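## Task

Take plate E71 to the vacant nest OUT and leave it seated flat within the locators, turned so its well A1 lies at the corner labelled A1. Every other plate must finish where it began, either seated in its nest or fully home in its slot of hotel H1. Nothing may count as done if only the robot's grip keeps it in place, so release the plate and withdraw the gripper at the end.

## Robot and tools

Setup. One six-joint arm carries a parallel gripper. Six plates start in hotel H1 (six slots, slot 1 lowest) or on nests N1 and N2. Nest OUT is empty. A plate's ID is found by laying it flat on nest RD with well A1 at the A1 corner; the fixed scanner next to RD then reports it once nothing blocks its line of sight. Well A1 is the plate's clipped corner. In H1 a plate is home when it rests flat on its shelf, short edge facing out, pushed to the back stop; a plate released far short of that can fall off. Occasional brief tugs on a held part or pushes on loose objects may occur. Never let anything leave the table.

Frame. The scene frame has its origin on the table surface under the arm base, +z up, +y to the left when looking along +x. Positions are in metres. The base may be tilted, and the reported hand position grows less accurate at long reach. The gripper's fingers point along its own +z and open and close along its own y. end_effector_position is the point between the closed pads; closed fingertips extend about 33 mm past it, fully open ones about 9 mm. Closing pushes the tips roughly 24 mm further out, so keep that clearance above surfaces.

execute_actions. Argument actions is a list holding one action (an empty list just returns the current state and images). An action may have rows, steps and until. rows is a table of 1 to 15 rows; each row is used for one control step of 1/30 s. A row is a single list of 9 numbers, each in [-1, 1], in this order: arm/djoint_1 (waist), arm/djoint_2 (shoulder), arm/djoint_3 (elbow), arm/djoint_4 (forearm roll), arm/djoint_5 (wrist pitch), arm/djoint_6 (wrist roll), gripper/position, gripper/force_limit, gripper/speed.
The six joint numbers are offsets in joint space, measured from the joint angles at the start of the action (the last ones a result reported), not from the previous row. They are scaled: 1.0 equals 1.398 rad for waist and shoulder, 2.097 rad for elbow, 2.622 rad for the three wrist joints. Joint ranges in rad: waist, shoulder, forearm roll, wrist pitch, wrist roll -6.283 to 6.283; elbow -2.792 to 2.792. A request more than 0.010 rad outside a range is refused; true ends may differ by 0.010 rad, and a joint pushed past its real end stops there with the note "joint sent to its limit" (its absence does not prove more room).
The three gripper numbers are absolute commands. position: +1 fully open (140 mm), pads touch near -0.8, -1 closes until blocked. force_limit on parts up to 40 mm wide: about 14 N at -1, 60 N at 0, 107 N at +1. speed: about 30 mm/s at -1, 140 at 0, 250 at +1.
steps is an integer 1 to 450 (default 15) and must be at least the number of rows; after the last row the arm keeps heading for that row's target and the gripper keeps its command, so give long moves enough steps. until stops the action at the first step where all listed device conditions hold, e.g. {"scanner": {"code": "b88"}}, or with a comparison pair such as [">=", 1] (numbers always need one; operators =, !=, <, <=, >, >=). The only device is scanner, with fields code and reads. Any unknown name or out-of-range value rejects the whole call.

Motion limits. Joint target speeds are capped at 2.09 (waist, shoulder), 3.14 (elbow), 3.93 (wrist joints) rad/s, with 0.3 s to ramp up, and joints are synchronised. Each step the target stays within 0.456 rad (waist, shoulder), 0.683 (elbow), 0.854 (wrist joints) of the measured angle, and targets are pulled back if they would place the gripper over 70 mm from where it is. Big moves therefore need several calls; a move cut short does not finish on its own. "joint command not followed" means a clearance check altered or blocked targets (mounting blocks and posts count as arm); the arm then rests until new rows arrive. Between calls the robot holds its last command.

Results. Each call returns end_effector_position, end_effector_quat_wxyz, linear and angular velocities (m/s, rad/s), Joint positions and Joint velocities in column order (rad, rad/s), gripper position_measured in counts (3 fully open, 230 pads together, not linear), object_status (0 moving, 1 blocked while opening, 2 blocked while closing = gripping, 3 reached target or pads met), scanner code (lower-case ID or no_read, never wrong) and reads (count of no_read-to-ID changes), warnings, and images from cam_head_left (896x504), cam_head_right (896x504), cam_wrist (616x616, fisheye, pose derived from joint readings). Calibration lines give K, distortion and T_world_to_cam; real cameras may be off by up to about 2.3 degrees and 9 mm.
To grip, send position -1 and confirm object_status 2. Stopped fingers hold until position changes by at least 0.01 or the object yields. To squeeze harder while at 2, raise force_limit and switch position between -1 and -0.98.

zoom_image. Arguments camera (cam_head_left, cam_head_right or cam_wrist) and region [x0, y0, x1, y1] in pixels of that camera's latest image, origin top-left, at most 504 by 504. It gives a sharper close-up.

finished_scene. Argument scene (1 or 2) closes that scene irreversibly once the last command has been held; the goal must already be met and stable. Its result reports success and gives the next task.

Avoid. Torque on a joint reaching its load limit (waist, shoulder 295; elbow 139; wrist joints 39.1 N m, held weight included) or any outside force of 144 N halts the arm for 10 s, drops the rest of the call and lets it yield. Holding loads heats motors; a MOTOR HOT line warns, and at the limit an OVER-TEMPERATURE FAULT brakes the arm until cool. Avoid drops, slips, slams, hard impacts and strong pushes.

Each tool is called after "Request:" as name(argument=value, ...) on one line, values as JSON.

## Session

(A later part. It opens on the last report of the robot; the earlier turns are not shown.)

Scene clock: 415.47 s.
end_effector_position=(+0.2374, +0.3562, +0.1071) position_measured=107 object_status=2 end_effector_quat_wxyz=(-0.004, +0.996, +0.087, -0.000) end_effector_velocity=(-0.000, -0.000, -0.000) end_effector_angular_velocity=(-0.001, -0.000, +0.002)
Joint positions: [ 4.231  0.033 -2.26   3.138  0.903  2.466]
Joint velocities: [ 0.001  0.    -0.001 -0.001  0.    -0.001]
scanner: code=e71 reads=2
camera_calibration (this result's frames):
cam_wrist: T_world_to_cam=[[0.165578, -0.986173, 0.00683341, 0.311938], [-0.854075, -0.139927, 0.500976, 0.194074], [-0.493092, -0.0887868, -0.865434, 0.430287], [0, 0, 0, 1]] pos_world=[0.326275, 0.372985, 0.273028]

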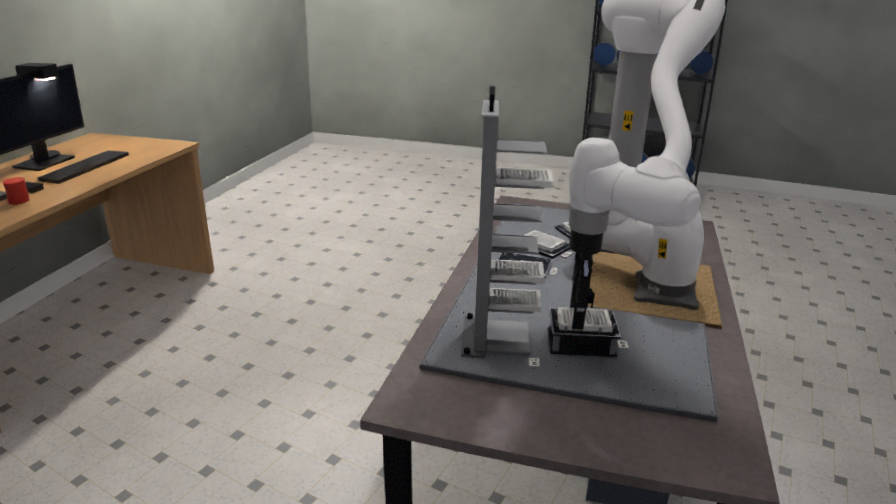

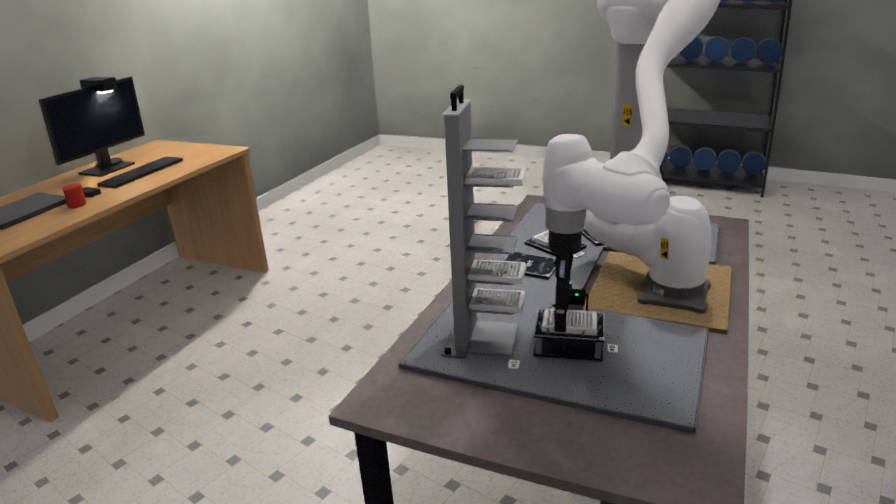

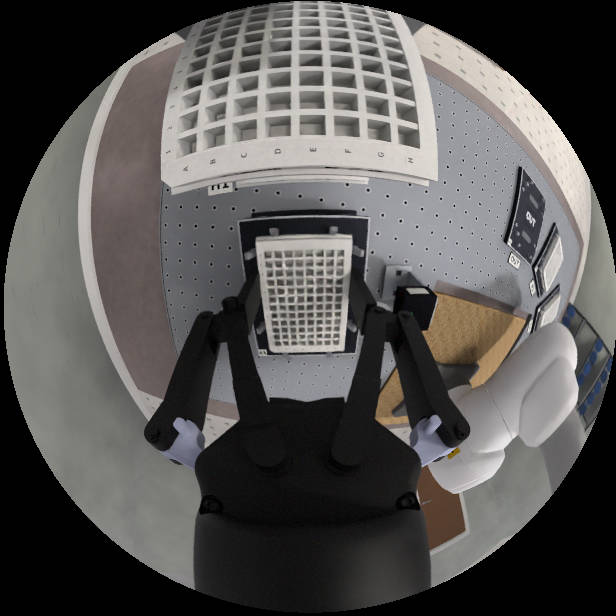

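Request:
execute_actions(actions=[{"rows":[[0,0.077,0.052,0,0.082,0,-1,-0.6,-0.6]],"steps":45}])

Scene clock: 419.33 s.
end_effector_position=(+0.2370, +0.3537, +0.2045) position_measured=108 object_status=2 end_effector_quat_wxyz=(-0.004, +0.996, +0.087, +0.001) end_effector_velocity=(-0.000, -0.000, -0.000) end_effector_angular_velocity=(-0.001, +0.000, +0.001)
Joint positions: [ 4.231  0.141 -2.151  3.138  1.118  2.466]
Joint velocities: [ 0.001 -0.    -0.    -0.     0.    -0.   ]
scanner: code=no_read reads=2
camera_calibration (this result's frames):
cam_wrist: T_world_to_cam=[[0.164933, -0.986288, 0.00572421, 0.309275], [-0.854753, -0.140036, 0.499787, 0.144992], [-0.492133, -0.0873243, -0.866129, 0.513558], [0, 0, 0, 1]] pos_world=[0.325661, 0.370184, 0.370572]

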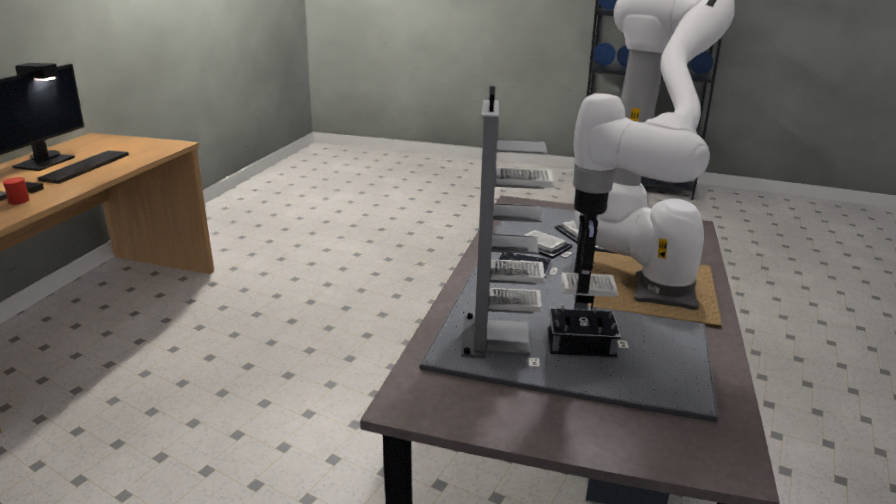

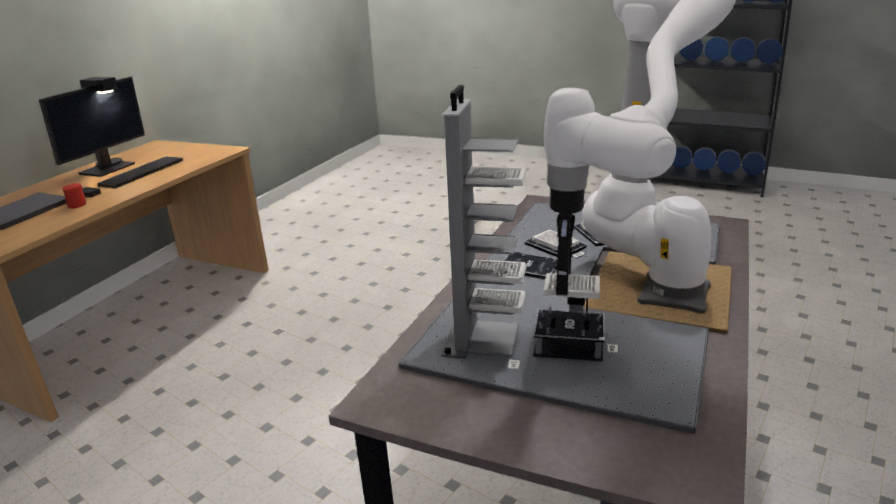

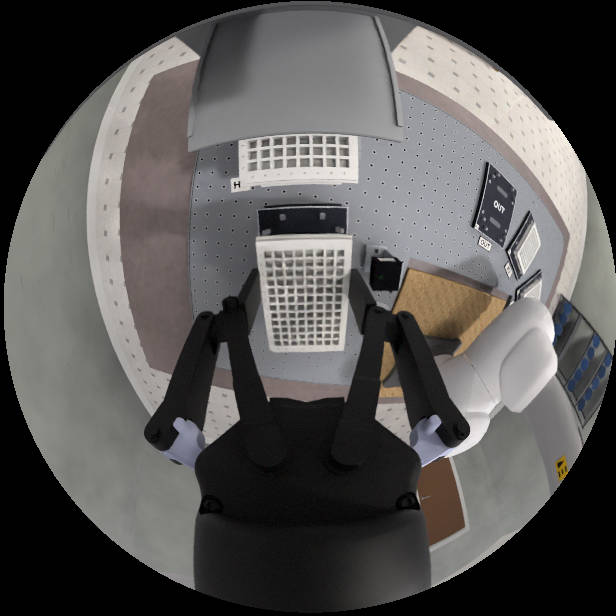

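Request:
execute_actions(actions=[{"rows":[[0,0.07,-0.043,0,0.004,0,-1,-0.6,-0.6]],"steps":35}])

Request:
execute_actions(actions=[{"rows":[[-0.698,0,0,0,0,-0.231,-1,-0.6,-0.6]],"steps":80}])

Scene clock: 430.63 s.
end_effector_position=(+0.2086, +0.3023, +0.1973) position_measured=108 object_status=2 end_effector_quat_wxyz=(-0.003, +0.996, +0.087, -0.000) end_effector_velocity=(+0.000, +0.000, +0.000) end_effector_angular_velocity=(+0.000, -0.000, -0.001)
Joint positions: [ 4.231  0.239 -2.241  3.138  1.129  2.466]
Joint velocities: [-0.     0.     0.    -0.    -0.     0.001]
scanner: code=no_read reads=2
camera_calibration (this result's frames):
cam_wrist: T_world_to_cam=[[0.164877, -0.986283, 0.00782266, 0.262909], [-0.854052, -0.138796, 0.501329, 0.116313], [-0.493366, -0.0893384, -0.865222, 0.489501], [0, 0, 0, 1]] pos_world=[0.297493, 0.319178, 0.363159]

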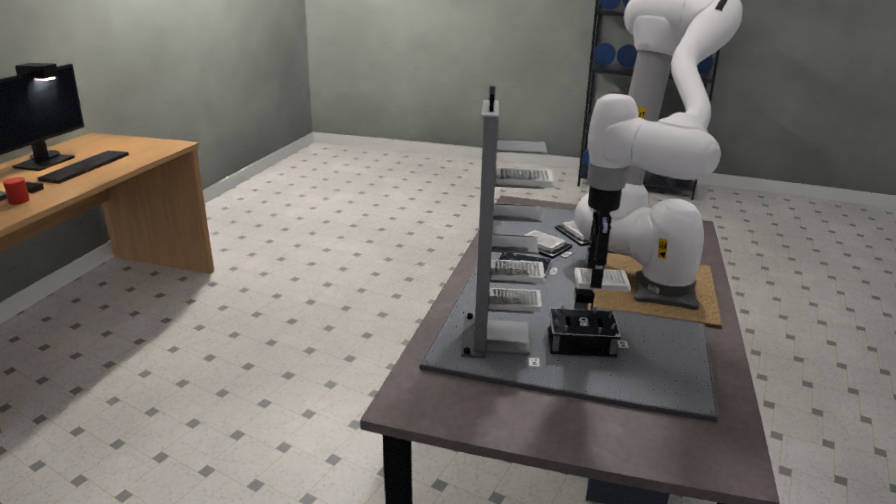

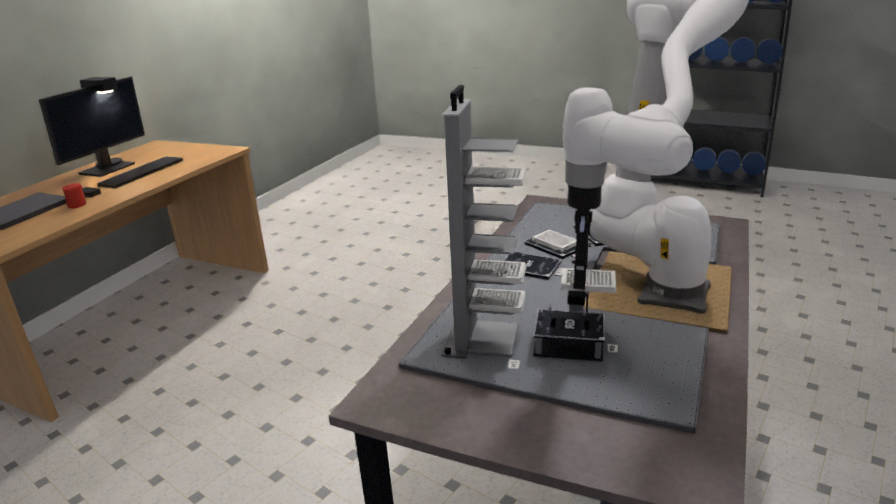

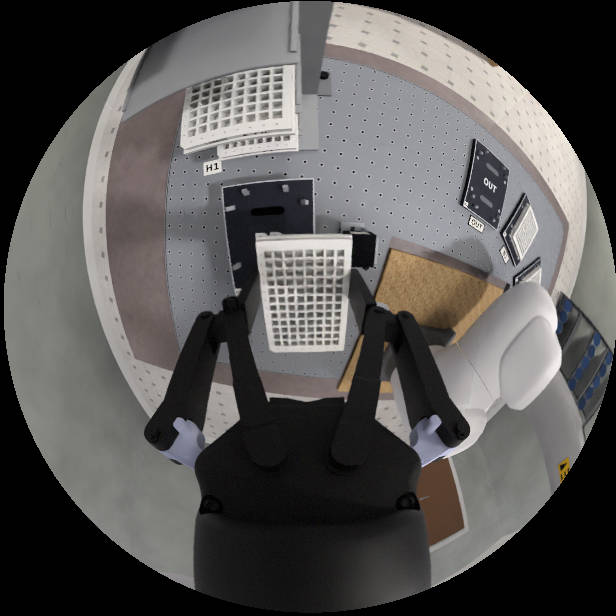

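Scene clock: 433.30 s.
end_effector_position=(+0.3678, -0.0019, +0.1962) position_measured=108 object_status=2 end_effector_quat_wxyz=(+0.001, +0.995, -0.098, +0.001) end_effector_velocity=(+0.000, -0.000, -0.000) end_effector_angular_velocity=(-0.000, +0.000, -0.000)
Joint positions: [ 3.255  0.239 -2.241  3.138  1.129  1.861]
Joint velocities: [-0.001 -0.    -0.    -0.    -0.    -0.001]
scanner: code=no_read reads=2
camera_calibration (this result's frames):
cam_wrist: T_world_to_cam=[[-0.203223, -0.978981, 0.0172286, 0.0702071], [-0.846623, 0.184532, 0.499177, 0.208959], [-0.491864, 0.0868581, -0.866329, 0.53992], [0, 0, 0, 1]] pos_world=[0.456744, -0.0167245, 0.362231]

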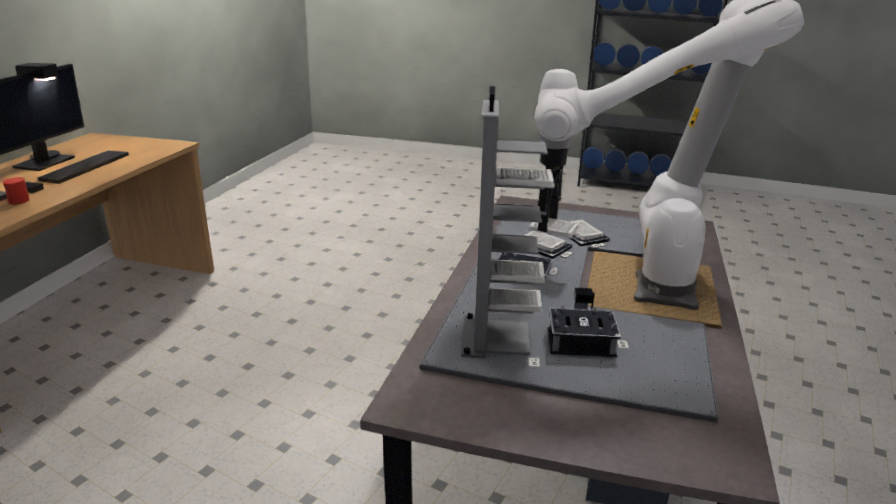

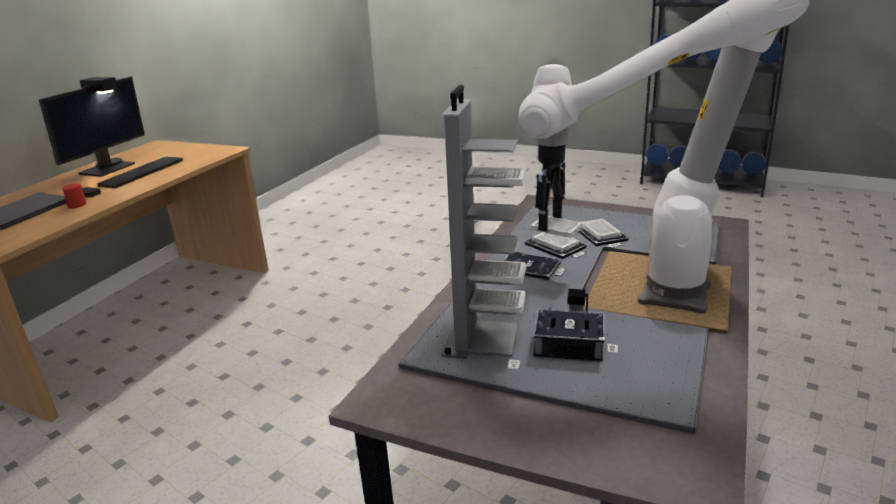

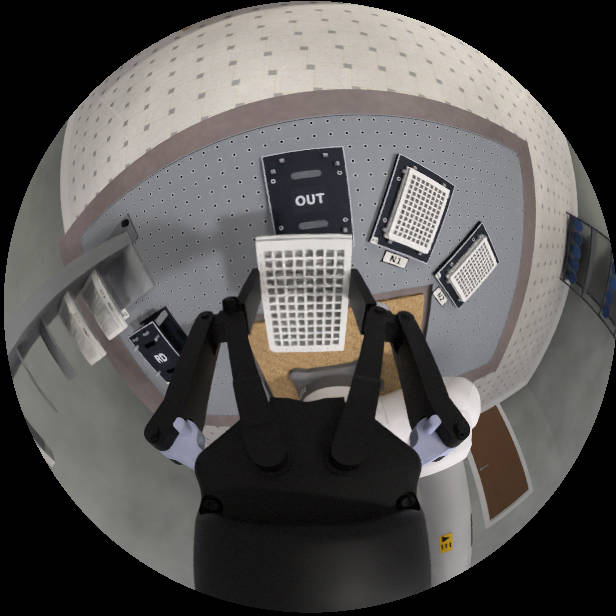

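Request:
execute_actions(actions=[{"rows":[[-0.031,-0.152,0.012,0,-0.072,-0.043,-1,-0.6,-0.6]],"steps":50}])

Scene clock: 440.67 s.
end_effector_position=(+0.4450, -0.0139, +0.1224) position_measured=108 object_status=2 end_effector_quat_wxyz=(+0.001, +0.998, -0.063, +0.002) end_effector_velocity=(-0.000, -0.000, -0.000) end_effector_angular_velocity=(-0.000, +0.000, -0.002)
Joint positions: [ 3.212  0.026 -2.216  3.138  0.94   1.748]
Joint velocities: [-0.001 -0.     0.    -0.     0.     0.001]
scanner: code=no_read reads=2
camera_calibration (this result's frames):
cam_wrist: T_world_to_cam=[[-0.134341, -0.990784, 0.017279, 0.0445355], [-0.857982, 0.125023, 0.498233, 0.317695], [-0.495801, 0.052108, -0.866871, 0.516377], [0, 0, 0, 1]] pos_world=[0.53458, -0.0225016, 0.288577]

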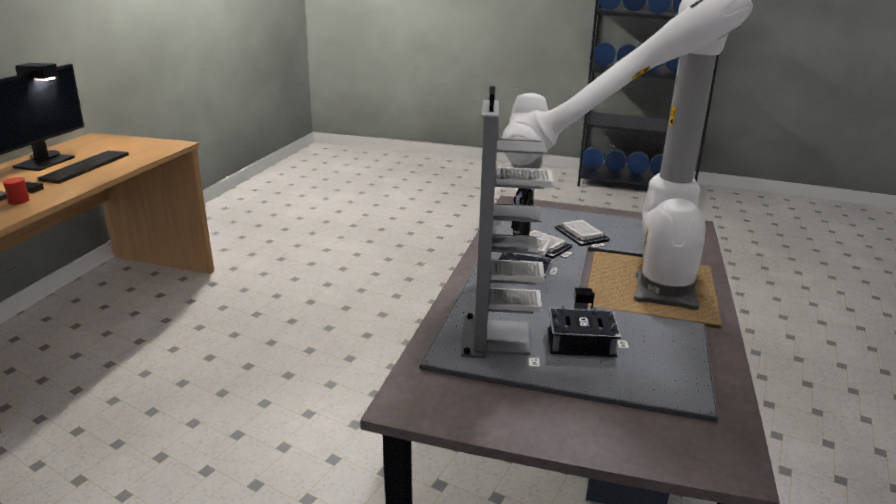

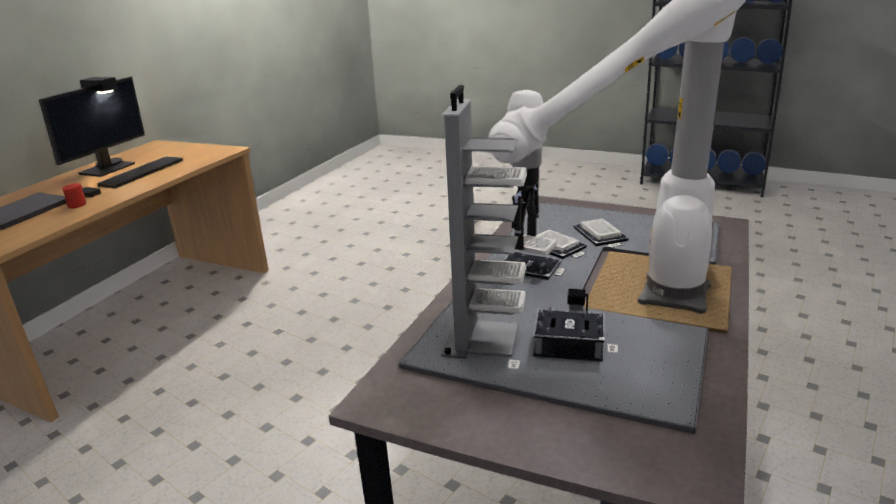

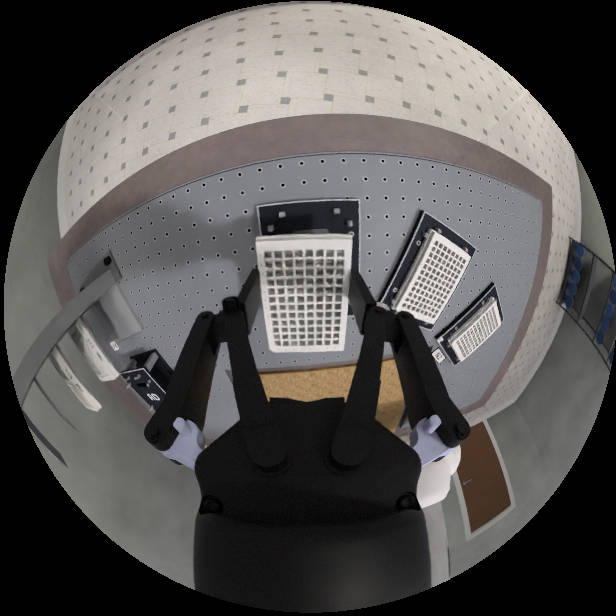

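Request:
execute_actions(actions=[{"rows":[[0,-0.034,-0.018,0,-0.032,0,-1,-0.6,-0.6]],"steps":30}])

Request:
zoom_image(camera="cam_wrist", region=[200,160,420,380])

Scene clock: 449.60 s.
end_effector_position=(+0.4445, -0.0139, +0.0849) position_measured=108 object_status=2 end_effector_quat_wxyz=(+0.001, +0.998, -0.063, +0.001) end_effector_velocity=(-0.000, +0.000, -0.000) end_effector_angular_velocity=(+0.000, +0.000, -0.001)
Joint positions: [ 3.212 -0.021 -2.254  3.138  0.856  1.748]
Joint velocities: [ 0.    -0.    -0.     0.    -0.     0.001]
scanner: code=no_read reads=2
camera_calibration (this result's frames):
cam_wrist: T_world_to_cam=[[-0.134114, -0.990814, 0.0173476, 0.0450053], [-0.857343, 0.124791, 0.499389, 0.335508], [-0.496967, 0.0521023, -0.866204, 0.484055], [0, 0, 0, 1]] pos_world=[0.53424, -0.022497, 0.25096]

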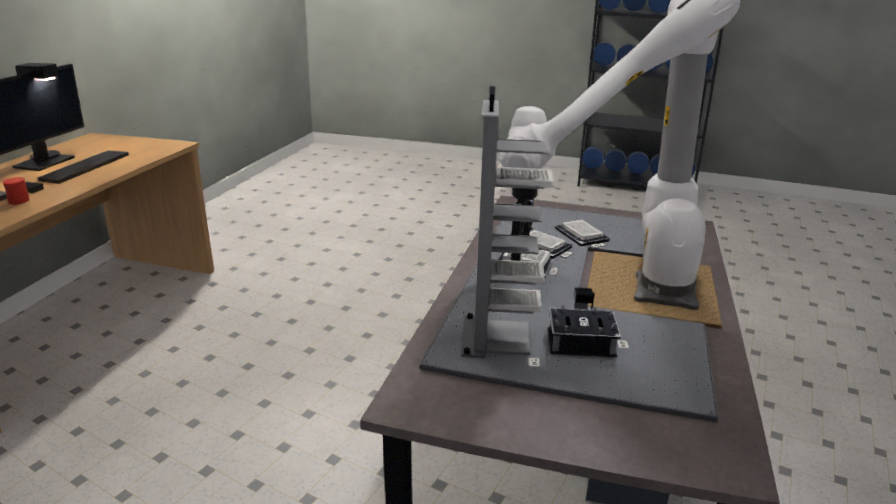

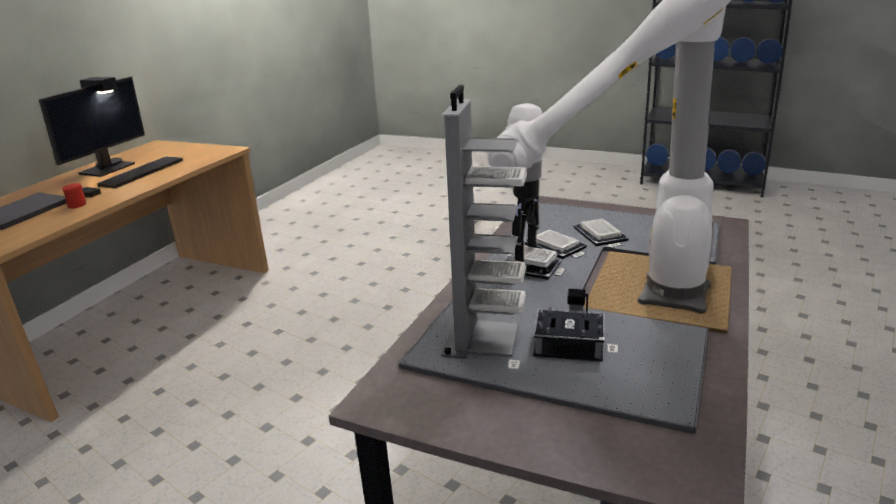

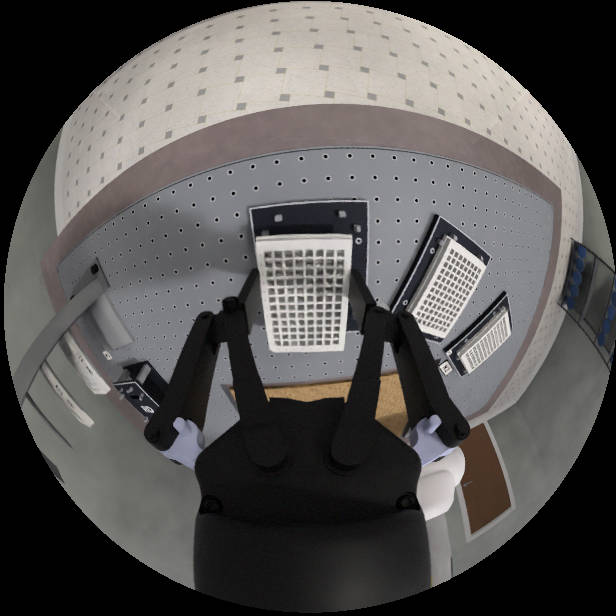

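Region (200, 160, 420, 380) of cam_wrist's 616x616 image, scaled by 2.291, with more detail than that image has.

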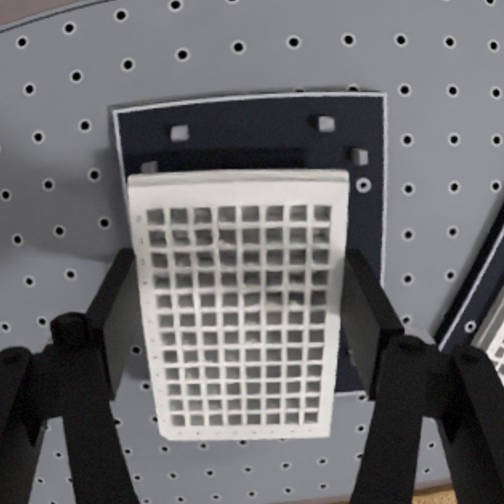

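Request:
execute_actions(actions=[{"rows":[[-0.008,-0.016,0.0095,0,0,-0.015,-1,-0.6,-0.6]],"steps":25}])

Request:
zoom_image(camera="cam_wrist", region=[200,160,420,380])

Scene clock: 455.27 s.
end_effector_position=(+0.4564, -0.0185, +0.0833) position_measured=108 object_status=2 end_effector_quat_wxyz=(+0.002, +0.999, -0.049, -0.000) end_effector_velocity=(-0.000, -0.000, +0.000) end_effector_angular_velocity=(+0.000, +0.000, -0.001)
Joint positions: [ 3.201 -0.044 -2.234  3.138  0.856  1.709]
Joint velocities: [-0.     0.001  0.     0.     0.001  0.001]
scanner: code=no_read reads=2
camera_calibration (this result's frames):
cam_wrist: T_world_to_cam=[[-0.106142, -0.99419, 0.0178722, 0.0292898], [-0.859245, 0.100751, 0.501546, 0.347367], [-0.500432, 0.0378787, -0.864947, 0.490062], [0, 0, 0, 1]] pos_world=[0.546825, -0.0244409, 0.249133]

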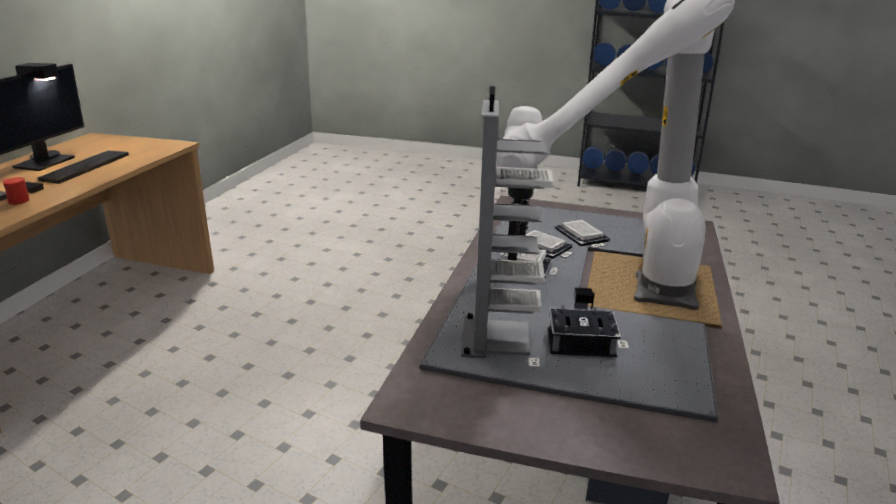

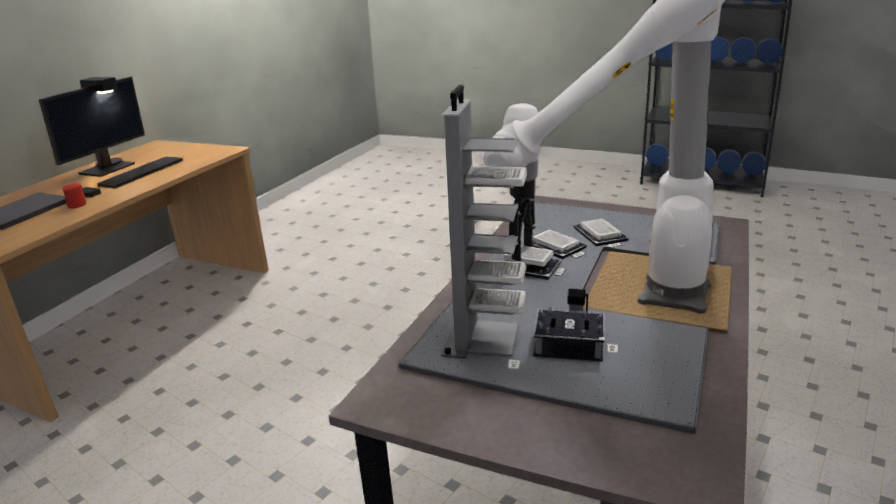

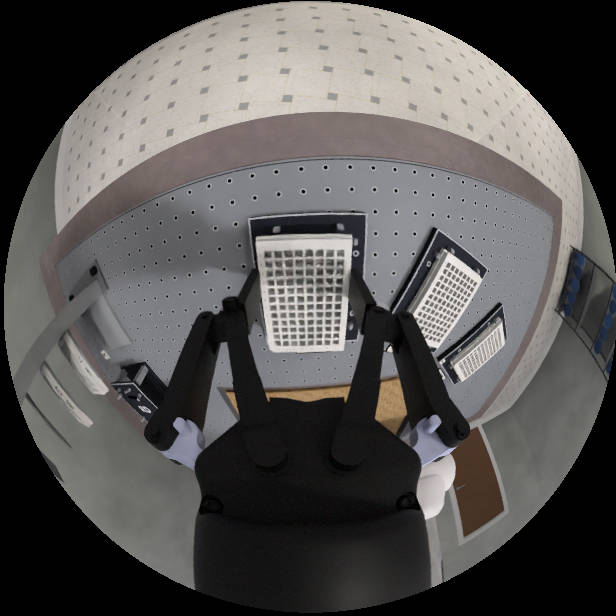

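Region (200, 160, 420, 380) of cam_wrist's 616x616 image, scaled by 2.291, with more detail than that image has.

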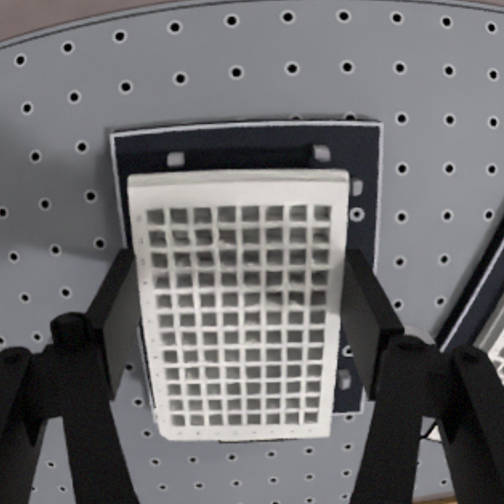

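Request:
execute_actions(actions=[{"rows":[[-0.0045,-0.019,-0.01,0,-0.018,-0.002,-1,-0.6,-0.6]],"steps":25}])

Request:
zoom_image(camera="cam_wrist", region=[200,160,420,380])

Scene clock: 459.00 s.
end_effector_position=(+0.4547, -0.0214, +0.0626) position_measured=108 object_status=2 end_effector_quat_wxyz=(+0.002, +0.999, -0.050, -0.000) end_effector_velocity=(-0.000, +0.000, +0.000) end_effector_angular_velocity=(+0.000, +0.000, +0.001)
Joint positions: [ 3.194 -0.07  -2.255  3.138  0.809  1.703]
Joint velocities: [ 0.     0.    -0.     0.     0.    -0.001]
scanner: code=no_read reads=2
camera_calibration (this result's frames):
cam_wrist: T_world_to_cam=[[-0.107096, -0.994088, 0.0178563, 0.0270269], [-0.859005, 0.101557, 0.501794, 0.35649], [-0.500641, 0.0384017, -0.864803, 0.471517], [0, 0, 0, 1]] pos_world=[0.545182, -0.027444, 0.228403]

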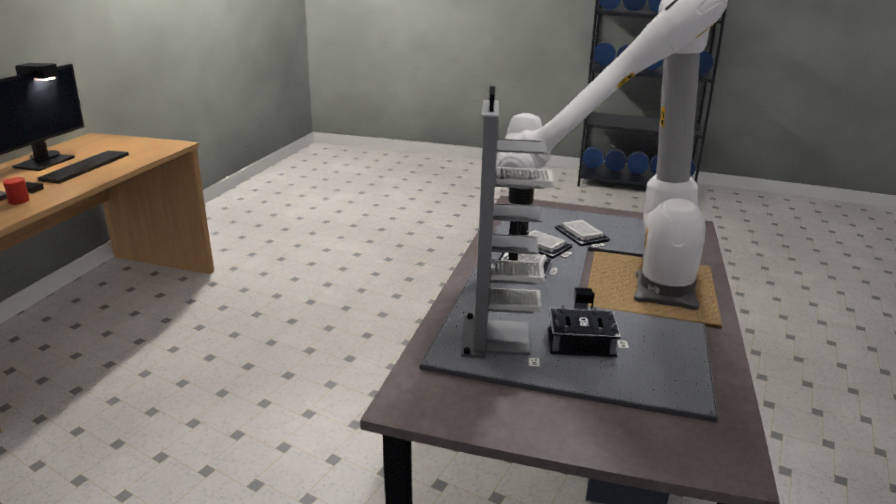

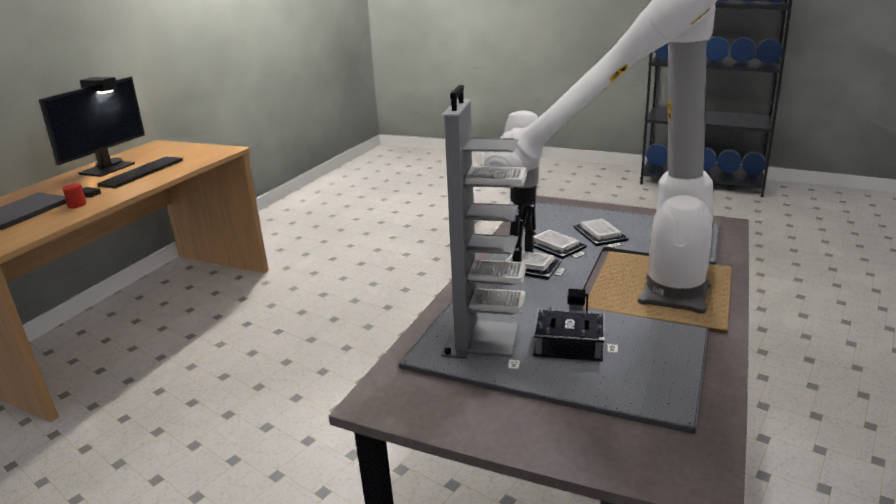

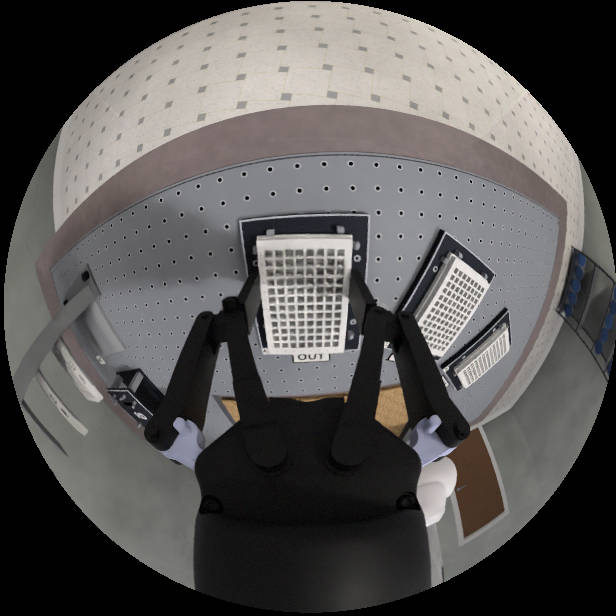

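Region (200, 160, 420, 380) of cam_wrist's 616x616 image, scaled by 2.291, with more detail than that image has.

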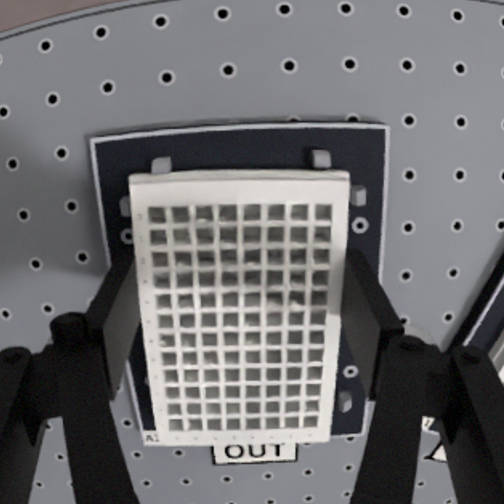

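Request:
execute_actions(actions=[{"rows":[[0,-0.009,-0.0045,0,-0.0085,-0.007,-1,-0.6,-0.6]],"steps":25}])

Request:
zoom_image(camera="cam_wrist", region=[200,160,420,380])

Scene clock: 472.03 s.
end_effector_position=(+0.4550, -0.0214, +0.0594) position_measured=108 object_status=2 end_effector_quat_wxyz=(+0.002, +0.999, -0.045, -0.000) end_effector_velocity=(+0.000, +0.000, -0.000) end_effector_angular_velocity=(-0.000, +0.000, +0.002)
Joint positions: [ 3.194 -0.075 -2.257  3.138  0.801  1.693]
Joint velocities: [ 0.001 -0.001  0.    -0.    -0.    -0.   ]
FORCE FAULT: contact force on the arm reached its limit, and the arm stopped for 10 seconds. The contact can be on any part of the arm, not only on its tool. The arm's remaining commands of this call were not run. The arm holds still and accepts commands again. Move the arm away from the contact; if what it grips holds it there, let go first. Pushing or pulling that hard again can fault the arm again.
scanner: code=no_read reads=2
camera_calibration (this result's frames):
cam_wrist: T_world_to_cam=[[-0.0965994, -0.995161, 0.0179976, 0.0222401], [-0.860122, 0.0925632, 0.501619, 0.358684], [-0.500858, 0.0329759, -0.864901, 0.468898], [0, 0, 0, 1]] pos_world=[0.545512, -0.0265308, 0.225227]

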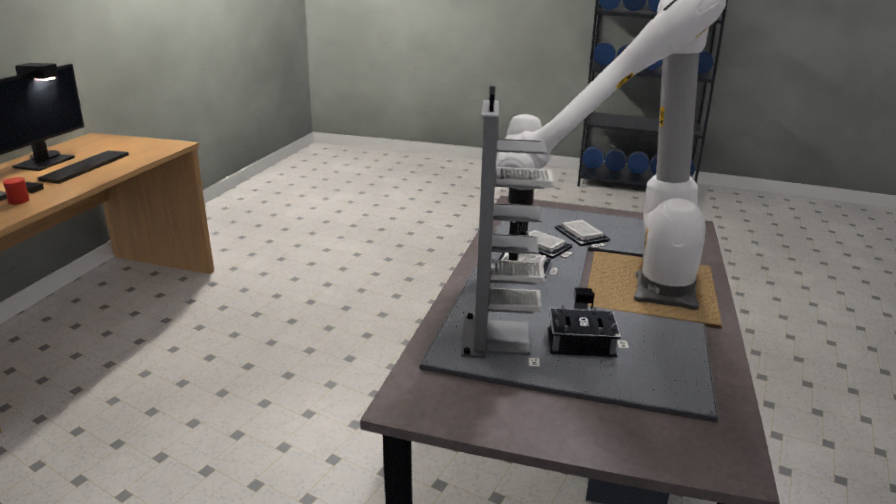

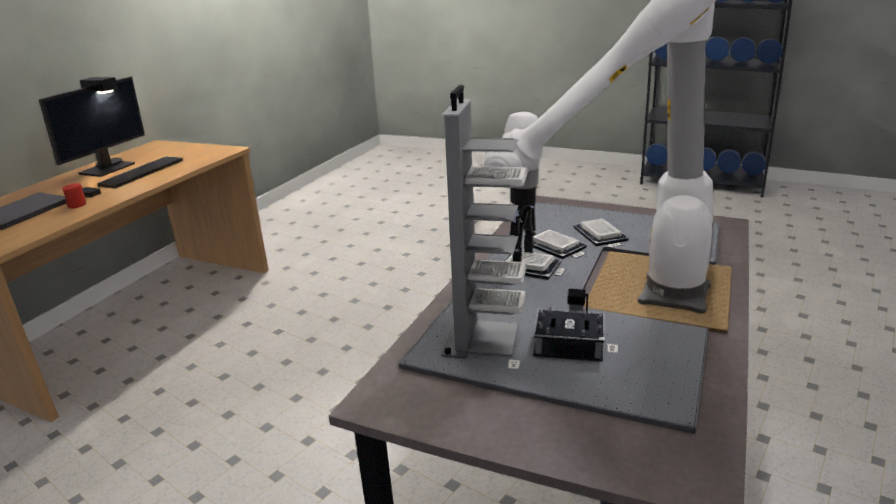

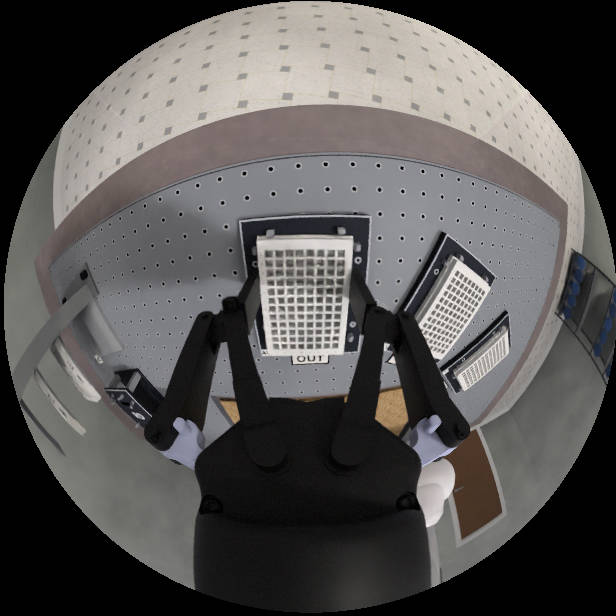

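Region (200, 160, 420, 380) of cam_wrist's 616x616 image, scaled by 2.291, with more detail than that image has.

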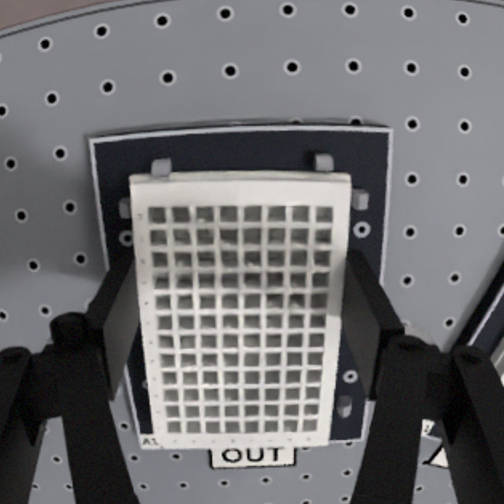

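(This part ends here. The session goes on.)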